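# Push the heat sealer's loaded drawer fully closed

## Task

Close the heat sealer's loaded drawer all the way so that, at the end, the sealer's light shows blue, the seal sheet sits centred and square on its plate, and the sealing frame is still resting on the sheet. This only counts if everything holds without the robot supporting it; release the drawer and move the gripper away before ending.

## Robot and tools

Robot: one arm with six joints plus a two-finger gripper, viewed by a single camera, cam_wrist (896x504 pixels), mounted on the wrist. Joint order everywhere, in commands and in results: waist, shoulder, elbow, wrist pitch, wrist yaw, wrist roll. The shoulder, elbow and wrist roll count in the direction opposite to the URDF. The stated ranges use URDF signs, so flip them for those three joints. Stated ranges in radians: waist -2.618 to 3.054, shoulder 0.000 to 3.142, elbow 0.000 to 3.142, wrist pitch -1.571 to 1.571, wrist yaw -1.571 to 1.571, wrist roll -2.094 to 2.094. Each real end can differ from the stated one by up to 0.036 rad either way.

Scene frame: origin on the table surface directly under the arm base, +z up, +y to the left when facing along +x. The base itself may be slightly tilted.

Sealer behaviour: once the drawer is fully in and stays in, the sealer locks it and runs a cycle by itself. Light colours: green = ready, amber = locked and running, blue = sealed, red = drawer not quite home or cycle failed. To retry, pull the drawer out until green, then push fully in again. The sealer is loose on the table: it must finish within about a finger's width of its starting spot, upright and barely rotated, so push gently and along the drawer's axis. Brief outside tugs or nudges may happen. Anything knocked off the table ends the attempt badly; drops, slams, hard impacts and very forceful pushes are penalised.

execute_actions(actions): a list of actions run in order. Each action is a table of up to 15 rows; each row lasts one control step (1/30 s), and if fewer than 15 rows are given the last row repeats to fill 15 steps. A row is 7 numbers in [-1, 1]: six joint values, then the gripper opening. Joint values are offsets from the angles at the start of that action (not from the previous row); for a call's first action, from the angles last reported. Scale: 1.0 equals 1.202 rad waist, 1.258 shoulder, 1.238 elbow, 2.073 wrist pitch, 2.022 wrist yaw and wrist roll. Opening is absolute: +1 fully open, -1 closed. An action that would push a joint more than 0.036 rad outward beyond its range is refused; if the first action is refused or any action is malformed, the whole call does nothing. Requests past a real end are clipped to it, reported as "joint sent to its limit" (absence of that line does not prove more travel exists). An empty list just returns state and images.

move(target, speed, blocking): target is one 7-number row as above; its joint values are offsets from the "Joint positions" in the latest result showing them. All joints follow paths finishing together, so the gripper traces a curve; paths last 0.5 to 10 s (slower ones are cut off at 10 s). speed is the top rate in rad/s of the joint with the longest travel, 0.01 to 2, default 0.5. Paths ignore obstacles; faster contact and aiming further past contact both press harder. The opening is sent at the start. With blocking=false the result comes after 0.5 s and the motion continues; until a result shows it ended, other moves and execute_actions are refused, so use wait or stop. The extra "move:" line reports the ending (done, off_target, moving, held, fault), limits=held or limits=none, and the joint furthest from its target. After limits=held the arm may surge faster than speed.

wait(seconds): 0 to 10; the arm keeps its last command and a running move continues (returns early when it ends). stop(): brakes a running move; braking needs room. zoom_image(camera, region): camera "cam_wrist", region [x0, y0, x1, y1] in pixels from the top-left, at most 504x504. finished_scene(scene): ends the current scene (integer 1 or 2), irreversible; the result says whether it succeeded.

Result lines: "Joint positions" and "Joint velocities" in joint order (rad, rad/s) followed by finger-pad gap (m; 0.094 when fully open). "Joint targets" are the angles currently being driven toward and may drift on their own. grip_measured gives the opening on the command scale; readings may be off by about 1 mm. "joint command not followed" means a clearance check altered or blocked targets (mount block or post counts as arm). FAULT lines mark a stop.

Motion rules: each step the joint target is held within a lead of its measured angle: waist 0.202, shoulder 0.258, elbow 0.238, wrist pitch 0.573, wrist yaw and roll 0.522 rad. Targets putting the gripper more than 70 mm from where it is are scaled back. Large offsets need several actions, and an unfinished motion may not complete during a wait; command the remainder. Repeated zero offsets let the arm sag; to hold position, first send offsets back to the desired angles, then zeros, increasing the aim if a joint stays short. Sending offsets from positions to targets keeps roughly the same pressing force.

Gripping: command an opening below grip_measured to hold; about 0.03 below is firm. Pad force tops out near 50 to 62 N (less for parts under 2 mm thick), with a brief spike on first contact.

Heat: holding loads warms motors. MOTOR HOT appears from 75 °C; at 90 °C the arm halts for 10 s; at 100 °C motors and gripper go limp and the arm falls. Avoid long static holding under load.

Each tool is called after "Emit:" as name(argument=value, ...), one argument or row to a line, values as JSON.

## Session

Emit:
execute_actions(
  actions=[],
)

Scene clock: 0.00 s.
grip_measured=+1.000
Joint names: [waist, shoulder, elbow, wrist pitch, wrist yaw, wrist roll]
Joint positions: [ 1.291 -1.938 -0.875 -0.291  0.557  1.059  0.094]
Joint velocities: [-0.002 -0.007  0.022 -0.037 -0.022 -0.007  0.   ]
Joint targets: [1.302 -1.934 -0.880 -0.294 0.547 1.058]

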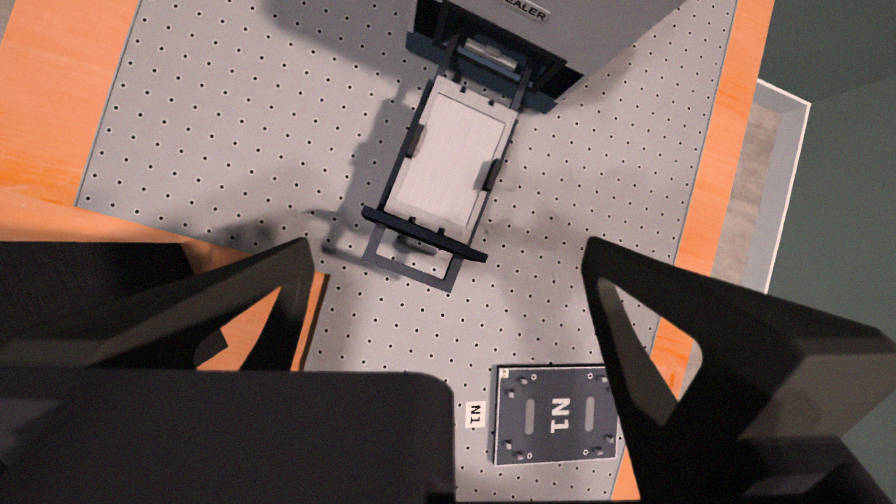

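Emit:
zoom_image(
  camera="cam_wrist",
  region=[320, 0, 640, 320],
)

Emit:
zoom_image(
  camera="cam_wrist",
  region=[0, 0, 450, 400],
)

Region (320, 0, 640, 320) of cam_wrist's 896x504 image, scaled by 1.575, with more detail than that image has.

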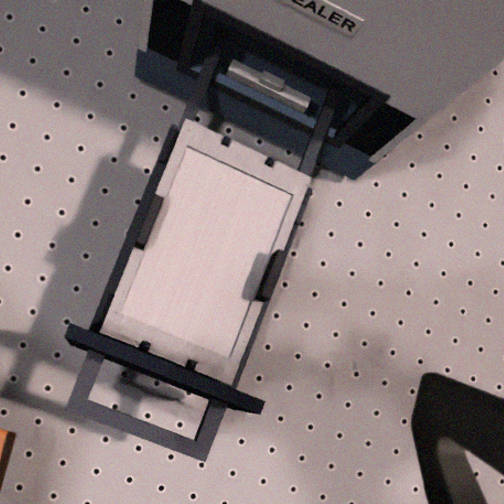

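Region (0, 0, 450, 400) of cam_wrist's 896x504 image, scaled by 1.120, with more detail than that image has.

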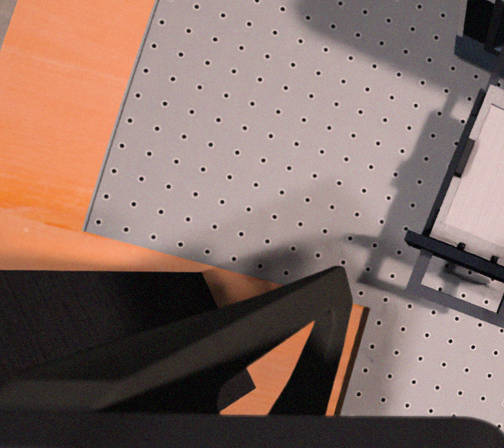

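Emit:
move(
  target=[0.009, 0.003, -0.004, -0.001, -0.005, 0.15, 1],
  speed=0.6,
)

Scene clock: 30.47 s.
grip_measured=+1.000
Joint names: [waist, shoulder, elbow, wrist pitch, wrist yaw, wrist roll]
Joint positions: [ 1.291 -1.938 -0.875 -0.291  0.557  1.358  0.094]
Joint velocities: [-0.012  0.012  0.012  0.007 -0.051 -0.007  0.   ]
Joint targets: [1.302 -1.934 -0.880 -0.293 0.547 1.362]
move: done; limits=none; farthest joint: the waist, 0.011 radians from its target (0.011 radians at the start)

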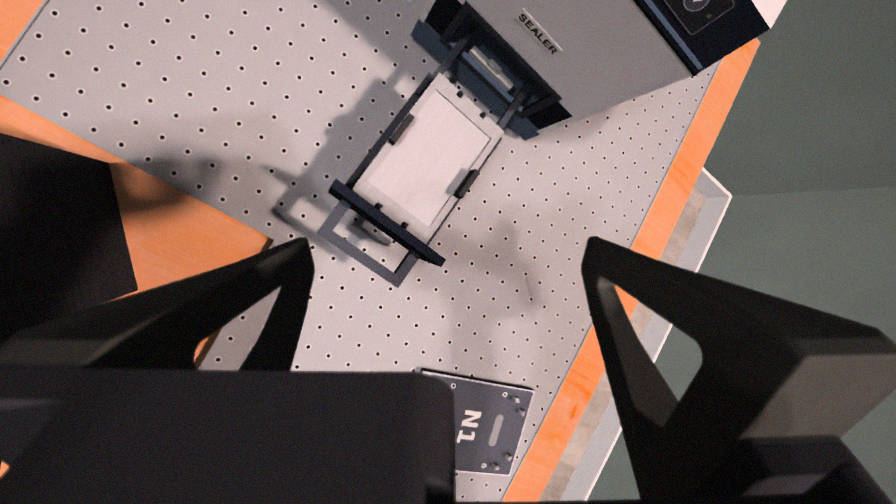

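Emit:
move(
  target=[0.009, 0.003, -0.004, -0.001, -0.15, 0.002, 1],
  speed=0.6,
)

Scene clock: 43.77 s.
grip_measured=+1.000
Joint names: [waist, shoulder, elbow, wrist pitch, wrist yaw, wrist roll]
Joint positions: [ 1.291 -1.938 -0.875 -0.291  0.276  1.358  0.094]
Joint velocities: [-0.002 -0.002 -0.017 -0.007 -0.037 -0.022  0.   ]
Joint targets: [1.302 -1.934 -0.880 -0.293 0.253 1.362]
move: off_target; limits=none; farthest joint: the wrist yaw, 0.022 radians from its target (0.303 radians at the start)

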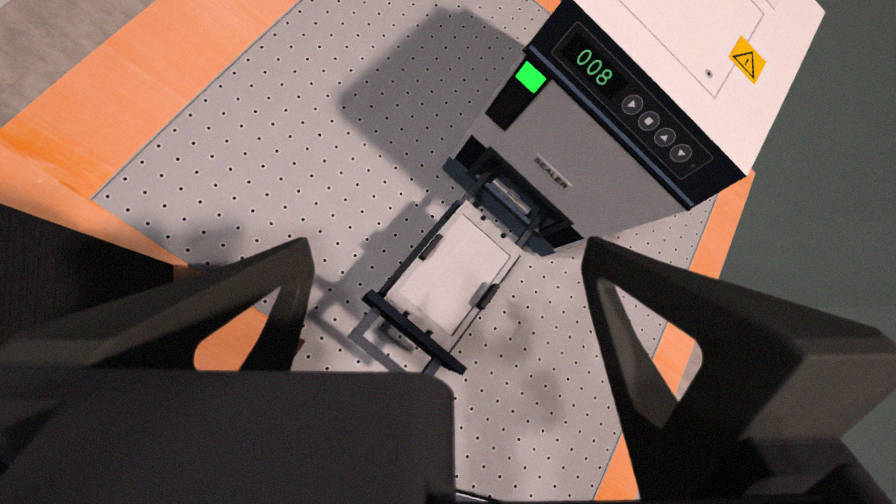

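Emit:
zoom_image(
  camera="cam_wrist",
  region=[420, 0, 780, 300],
)

Emit:
move(
  target=[0.009, 0.003, -0.004, 0.12, -0.005, 0.002, 1],
  speed=0.6,
)

Region (420, 0, 780, 300) of cam_wrist's 896x504 image, scaled by 1.400, with more detail than that image has.

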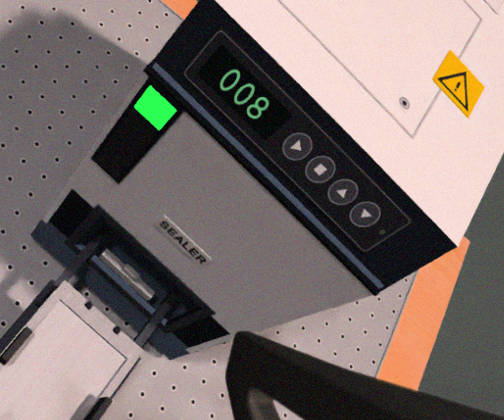

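Scene clock: 51.47 s.
grip_measured=+1.000
Joint names: [waist, shoulder, elbow, wrist pitch, wrist yaw, wrist roll]
Joint positions: [ 1.291 -1.938 -0.875 -0.049  0.276  1.359  0.094]
Joint velocities: [-0.017  0.012  0.007 -0.007 -0.007  0.037  0.   ]
Joint targets: [1.302 -1.934 -0.880 -0.042 0.266 1.362]
move: done; limits=none; farthest joint: the waist, 0.011 radians from its target (0.011 radians at the start)

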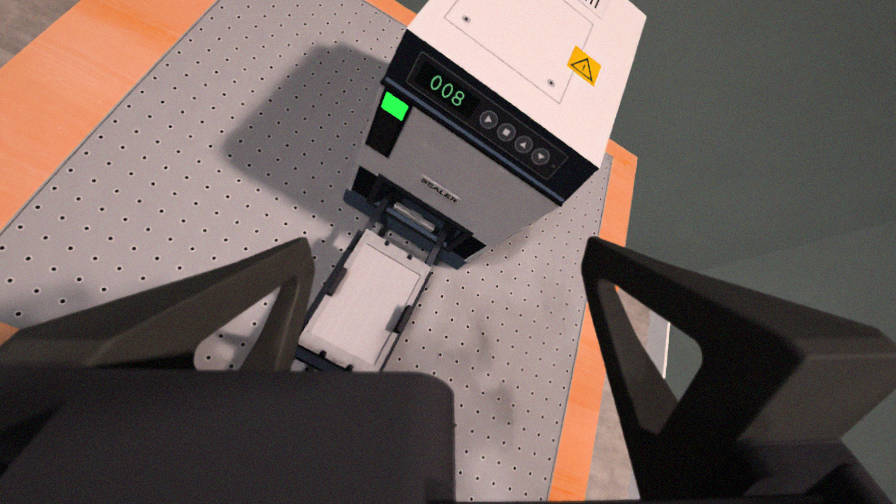

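Emit:
zoom_image(
  camera="cam_wrist",
  region=[330, 0, 660, 290],
)

Region (330, 0, 660, 290) of cam_wrist's 896x504 image, scaled by 1.527, with more detail than that image has; it fills the top 443 rows of this view, and the rest is white.

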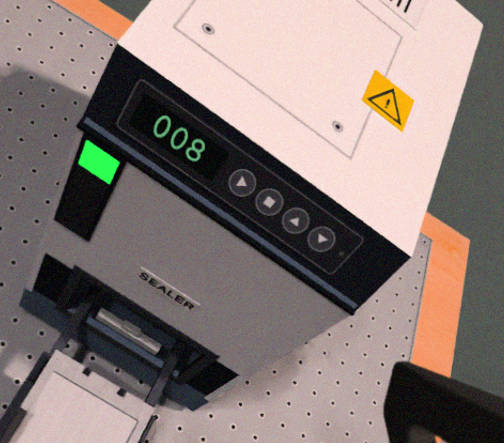

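Emit:
zoom_image(
  camera="cam_wrist",
  region=[290, 200, 590, 380],
)

Region (290, 200, 590, 380) of cam_wrist's 896x504 image, scaled by 1.680, with more detail than that image has; it fills the top 302 rows of this view, and the rest is white.

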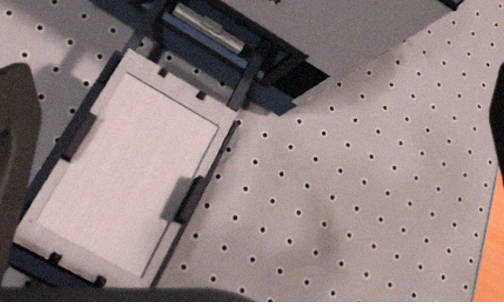

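Emit:
move(
  target=[-0.61, 0.041, 0.418, 0.325, -0.143, 0.094, 1],
  speed=0.5,
)

Scene clock: 157.30 s.
grip_measured=+1.000
Joint names: [waist, shoulder, elbow, wrist pitch, wrist yaw, wrist roll]
Joint positions: [ 0.558 -1.908 -0.374  0.618  0.011  1.544  0.094]
Joint velocities: [-0.002 -0.007 -0.012  0.037 -0.022  0.007  0.   ]
Joint targets: [0.558 -1.887 -0.358 0.625 -0.013 1.549]
move: off_target; limits=none; farthest joint: the wrist yaw, 0.024 radians from its target (0.289 radians at the start)

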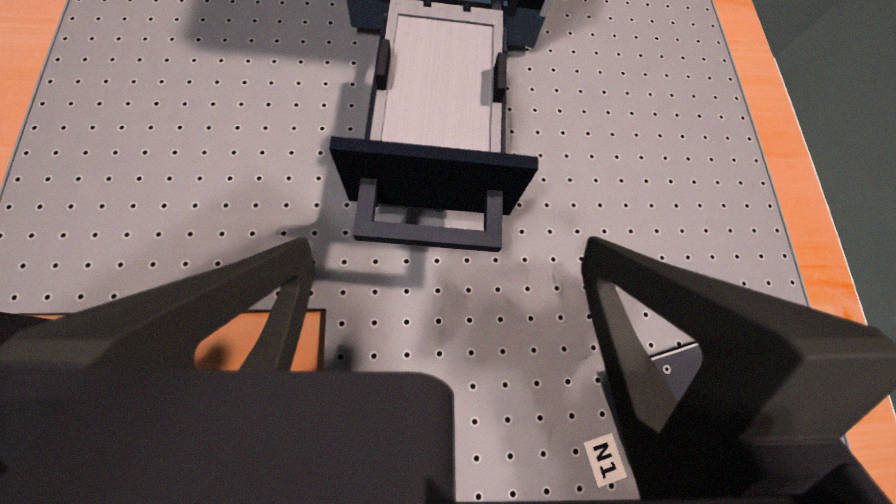

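Emit:
zoom_image(
  camera="cam_wrist",
  region=[310, 110, 562, 362],
)

Emit:
zoom_image(
  camera="cam_wrist",
  region=[310, 0, 590, 200],
)

Region (310, 110, 562, 362) of cam_wrist's 896x504 image, scaled by 2.000, with more detail than that image has.

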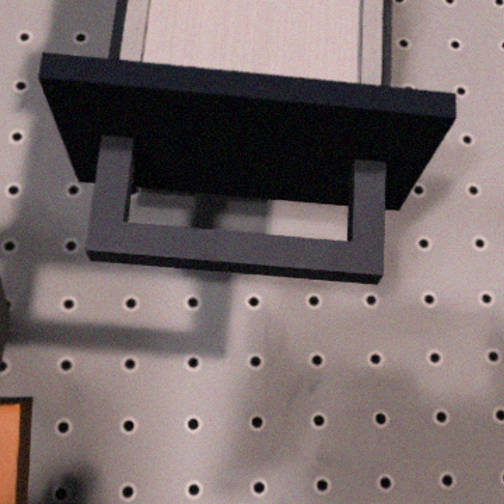

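Region (310, 0, 590, 200) of cam_wrist's 896x504 image, scaled by 1.800, with more detail than that image has; it fills the top 360 rows of this view, and the rest is white.

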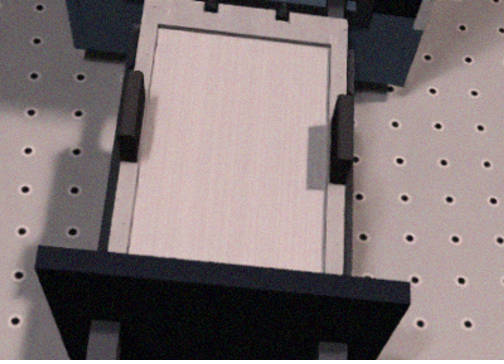

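Emit:
move(
  target=[-0.009, -0.304, -0.170, 0.079, -0.012, -0.052, -0.3],
  speed=0.4,
)

Scene clock: 202.50 s.
grip_measured=-0.297
Joint names: [waist, shoulder, elbow, wrist pitch, wrist yaw, wrist roll]
Joint positions: [ 0.55  -2.273 -0.567  0.774  0.011  1.444  0.033]
Joint velocities: [ 0.002 -0.007  0.017  0.007  0.007 -0.066 -0.   ]
Joint targets: [0.548 -2.290 -0.584 0.781 -0.013 1.438]
move: off_target; limits=none; farthest joint: the wrist yaw, 0.024 radians from its target (0.024 radians at the start)

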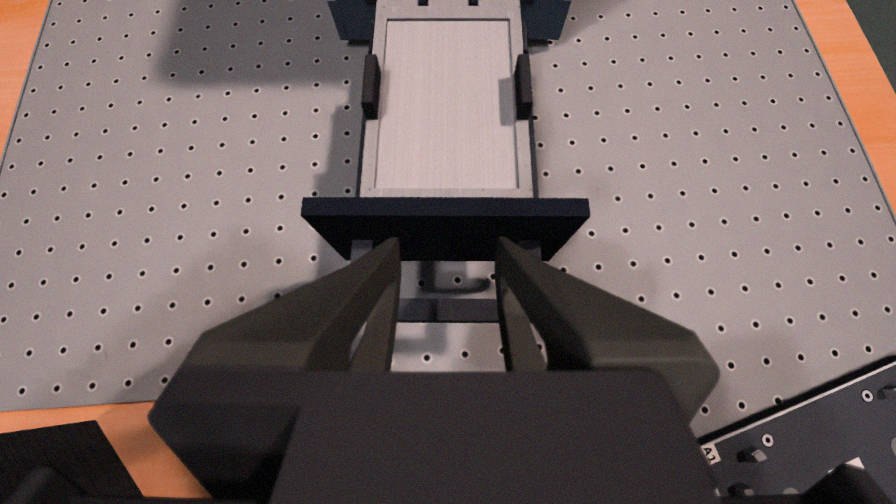

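Emit:
zoom_image(
  camera="cam_wrist",
  region=[280, 160, 616, 380],
)

Region (280, 160, 616, 380) of cam_wrist's 896x504 image, scaled by 1.500, with more detail than that image has; it fills the top 330 rows of this view, and the rest is white.

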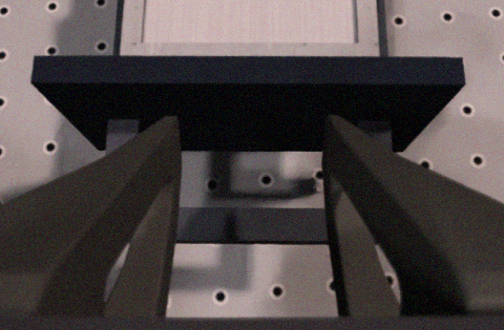

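Emit:
move(
  target=[-0.039, -0.1177, -0.0989, 0.0152, -0.012, 0.02, -0.3],
  speed=0.25,
)

Scene clock: 227.97 s.
grip_measured=-0.297
Joint names: [waist, shoulder, elbow, wrist pitch, wrist yaw, wrist roll]
Joint positions: [ 0.504 -2.402 -0.673  0.799  0.011  1.478  0.033]
Joint velocities: [-0.002  0.002 -0.002  0.081 -0.022  0.007 -0.   ]
Joint targets: [0.503 -2.421 -0.690 0.806 -0.013 1.485]
move: off_target; limits=none; farthest joint: the wrist yaw, 0.024 radians from its target (0.024 radians at the start)

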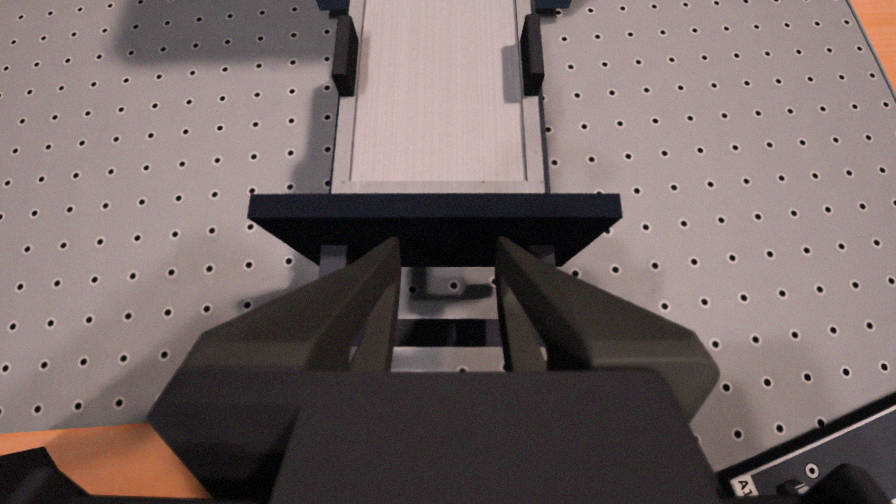

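Emit:
move(
  target=[0.1, -0.165, -0.163, 0.008, -0.012, -0.042, -0.3],
  speed=0.1,
)

Scene clock: 243.30 s.
grip_measured=-0.297
Joint names: [waist, shoulder, elbow, wrist pitch, wrist yaw, wrist roll]
Joint positions: [ 0.598 -2.588 -0.858  0.814  0.018  1.4    0.033]
Joint velocities: [ 0.007 -0.002  0.012 -0.037 -0.037  0.051 -0.001]
Joint targets: [0.624 -2.610 -0.875 0.815 -0.013 1.393]
move: off_target; limits=none; farthest joint: the wrist yaw, 0.031 radians from its target (0.024 radians at the start)

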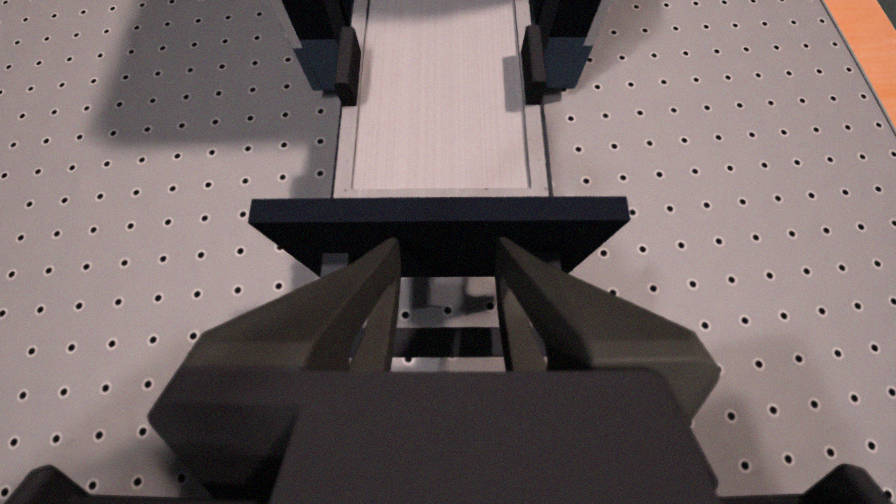

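Emit:
move(
  target=[0.091, -0.1415, -0.187, -0.033, -0.016, -0.034, -0.3],
  speed=0.13,
)

Scene clock: 248.53 s.
grip_measured=-0.297
Joint names: [waist, shoulder, elbow, wrist pitch, wrist yaw, wrist roll]
Joint positions: [ 0.68  -2.745 -1.071  0.764  0.023  1.337  0.033]
Joint velocities: [-0.012  0.012  0.017  0.007  0.007  0.022 -0.   ]
Joint targets: [0.708 -2.766 -1.090 0.745 -0.015 1.332]
move: off_target; limits=none; farthest joint: the wrist yaw, 0.038 radians from its target (0.032 radians at the start)

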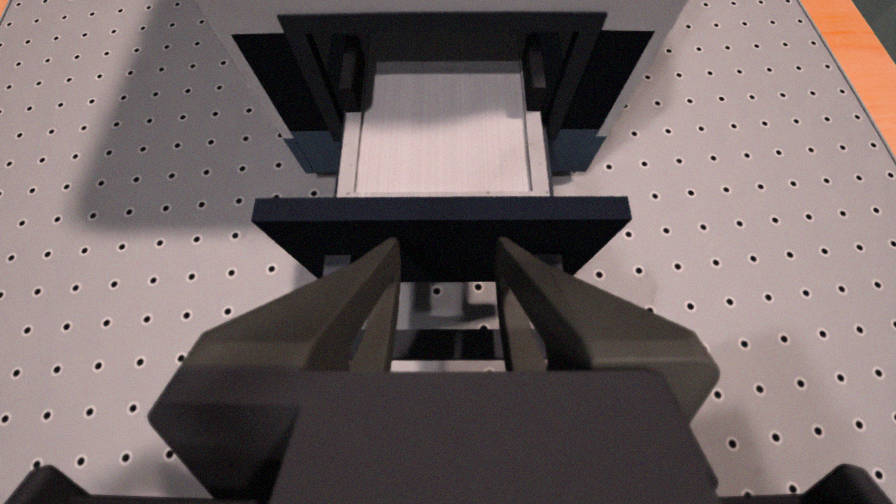

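Emit:
move(
  target=[0.081, -0.139, -0.22, -0.048, -0.019, -0.028, -0.3],
  speed=0.14,
)

Scene clock: 256.27 s.
grip_measured=-0.297
Joint names: [waist, shoulder, elbow, wrist pitch, wrist yaw, wrist roll]
Joint positions: [ 0.747 -2.901 -1.324  0.68   0.025  1.285  0.033]
Joint velocities: [-0.012 -0.007  0.017 -0.066 -0.022 -0.022 -0.   ]
Joint targets: [0.777 -2.920 -1.344 0.665 -0.015 1.280]
move: off_target; limits=none; farthest joint: the wrist yaw, 0.040 radians from its target (0.039 radians at the start)

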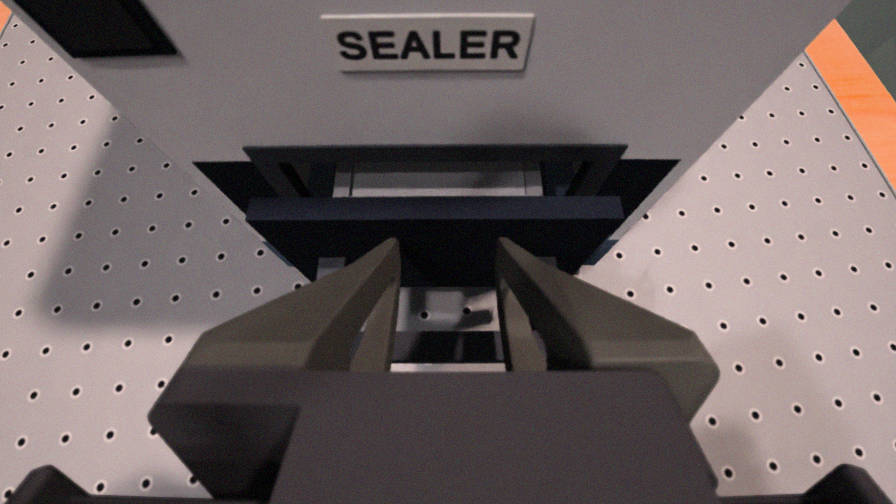

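Emit:
move(
  target=[0.039, -0.0485, -0.0743, -0.0207, -0.02, -0.009, -0.3],
  speed=0.08,
)

Scene clock: 261.30 s.
grip_measured=-0.297
Joint names: [waist, shoulder, elbow, wrist pitch, wrist yaw, wrist roll]
Joint positions: [ 0.763 -2.942 -1.396  0.652  0.024  1.272  0.033]
Joint velocities: [-0.007  0.007  0.002 -0.051 -0.037  0.022  0.   ]
Joint targets: [0.794 -2.962 -1.416 0.637 -0.016 1.267]
move: off_target; limits=none; farthest joint: the wrist yaw, 0.040 radians from its target (0.040 radians at the start)

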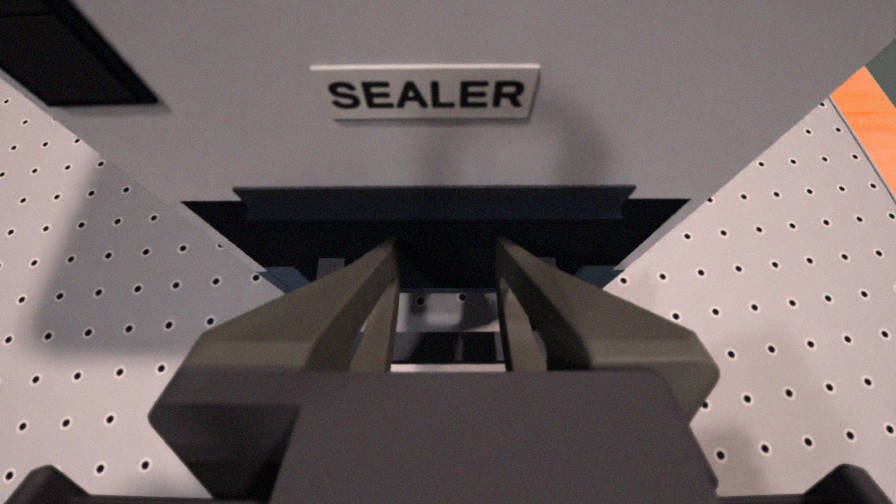

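Emit:
move(
  target=[0.03, -0.026, -0.035, -0.0116, -0.02, -0.004, -0.3],
  speed=0.06,
)

Emit:
zoom_image(
  camera="cam_wrist",
  region=[170, 150, 450, 310],
)

Scene clock: 266.43 s.
grip_measured=-0.297
Joint names: [waist, shoulder, elbow, wrist pitch, wrist yaw, wrist roll]
Joint positions: [ 0.764 -2.946 -1.409  0.636  0.023  1.268  0.033]
Joint velocities: [ 0.002  0.012 -0.012  0.022 -0.007 -0.007  0.   ]
Joint targets: [0.799 -2.975 -1.439 0.628 -0.016 1.264]
move: off_target; limits=none; farthest joint: the wrist yaw, 0.040 radians from its target (0.041 radians at the start)

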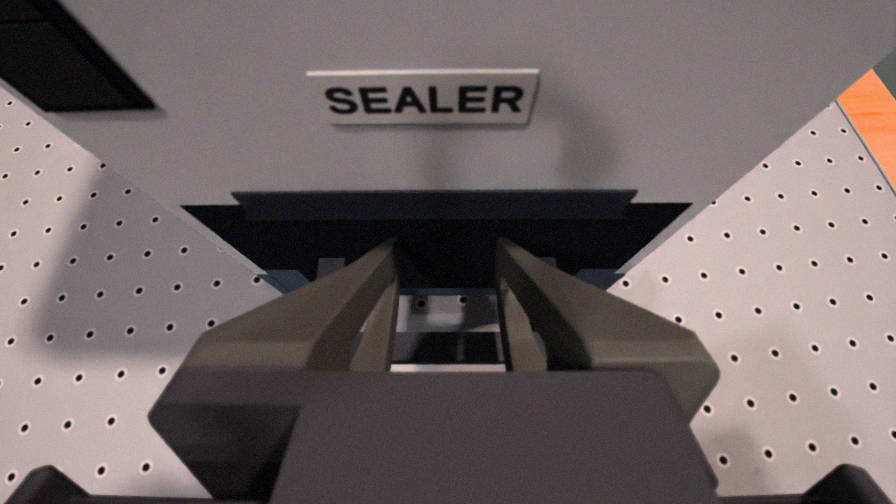

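Region (170, 150, 450, 310) of cam_wrist's 896x504 image, scaled by 1.800, with more detail than that image has; it fills the top 288 rows of this view, and the rest is white.

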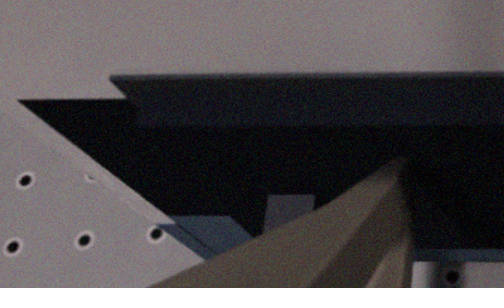

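Emit:
move(
  target=[0.03, 0.374, 0.489, 0.063, -0.094, 0, -0.3],
  speed=0.4,
)

Scene clock: 277.47 s.
grip_measured=-0.297
Joint names: [waist, shoulder, elbow, wrist pitch, wrist yaw, wrist roll]
Joint positions: [ 0.777 -2.494 -0.822  0.759 -0.142  1.268  0.033]
Joint velocities: [ 0.002  0.002  0.012  0.022 -0.022  0.051 -0.001]
Joint targets: [0.800 -2.475 -0.804 0.766 -0.167 1.268]
move: off_target; limits=none; farthest joint: the wrist yaw, 0.025 radians from its target (0.190 radians at the start)

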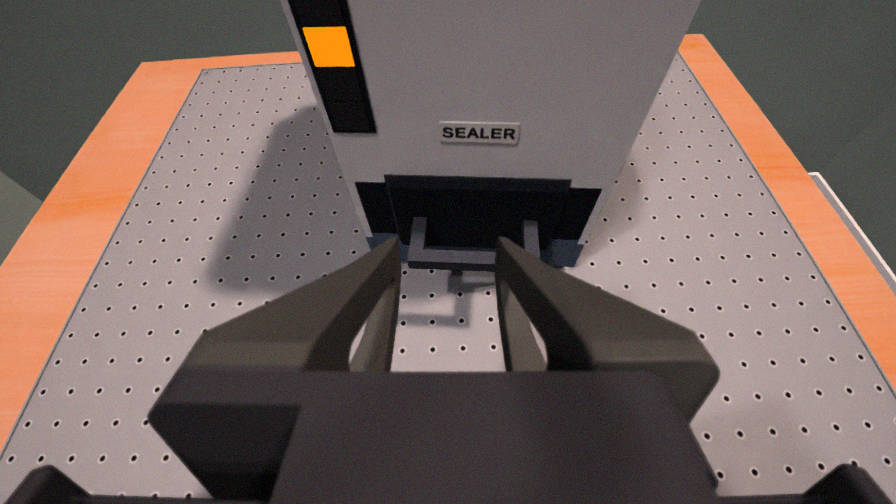

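Amber. Waiting for the cycle.

Emit:
wait(
  seconds=6,
)

Scene clock: 285.03 s.
grip_measured=-0.297
Joint names: [waist, shoulder, elbow, wrist pitch, wrist yaw, wrist roll]
Joint positions: [ 0.777 -2.494 -0.822  0.76  -0.143  1.268  0.033]
Joint velocities: [ 0.007  0.007 -0.007  0.022 -0.007 -0.022 -0.001]
Joint targets: [0.800 -2.475 -0.804 0.766 -0.166 1.268]
wait: 6.00 s; at rest from the start

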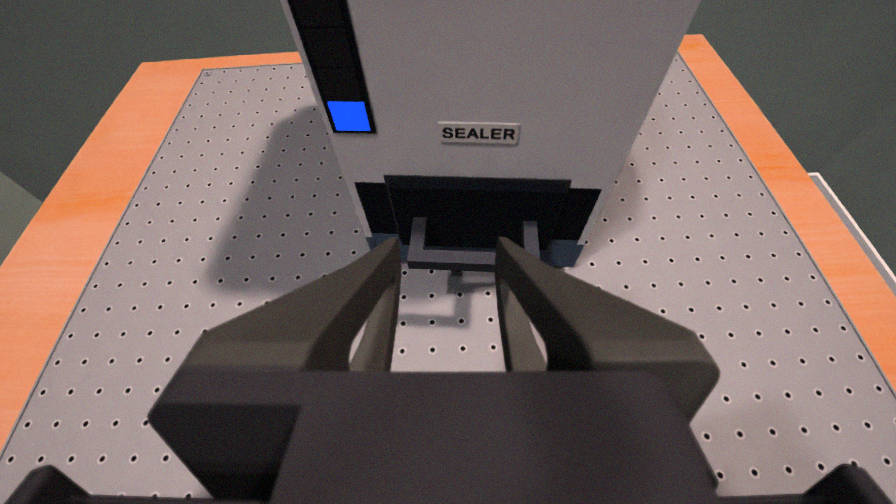

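Emit:
move(
  target=[0.02, 0.27, 0.22, -0.02, -0.012, 0, -0.3],
  speed=0.6,
)

Scene clock: 287.93 s.
grip_measured=-0.297
Joint names: [waist, shoulder, elbow, wrist pitch, wrist yaw, wrist roll]
Joint positions: [ 0.777 -2.17  -0.568  0.733 -0.143  1.268  0.033]
Joint velocities: [ 0.012  0.022  0.012 -0.022 -0.037  0.037 -0.   ]
Joint targets: [0.801 -2.154 -0.550 0.718 -0.167 1.268]
move: off_target; limits=none; farthest joint: the waist, 0.024 radians from its target (0.024 radians at the start)

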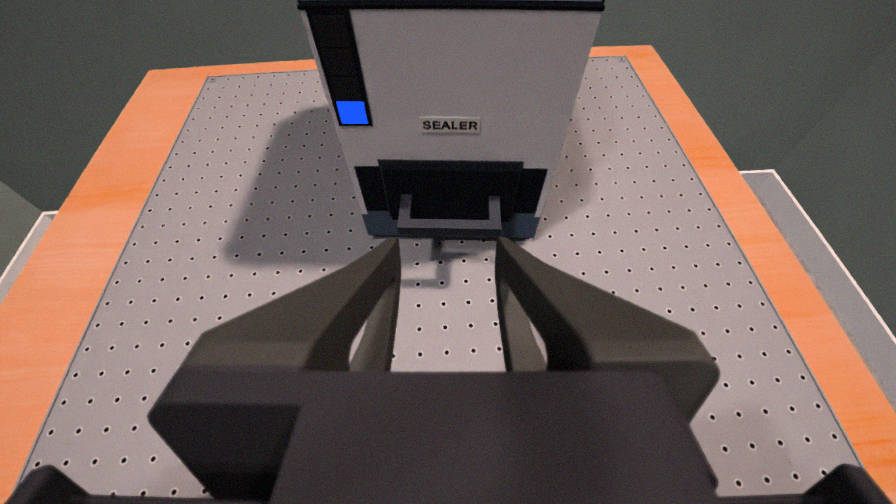

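Emit:
finished_scene(
  scene=1,
)

The scene is finished: the task was done.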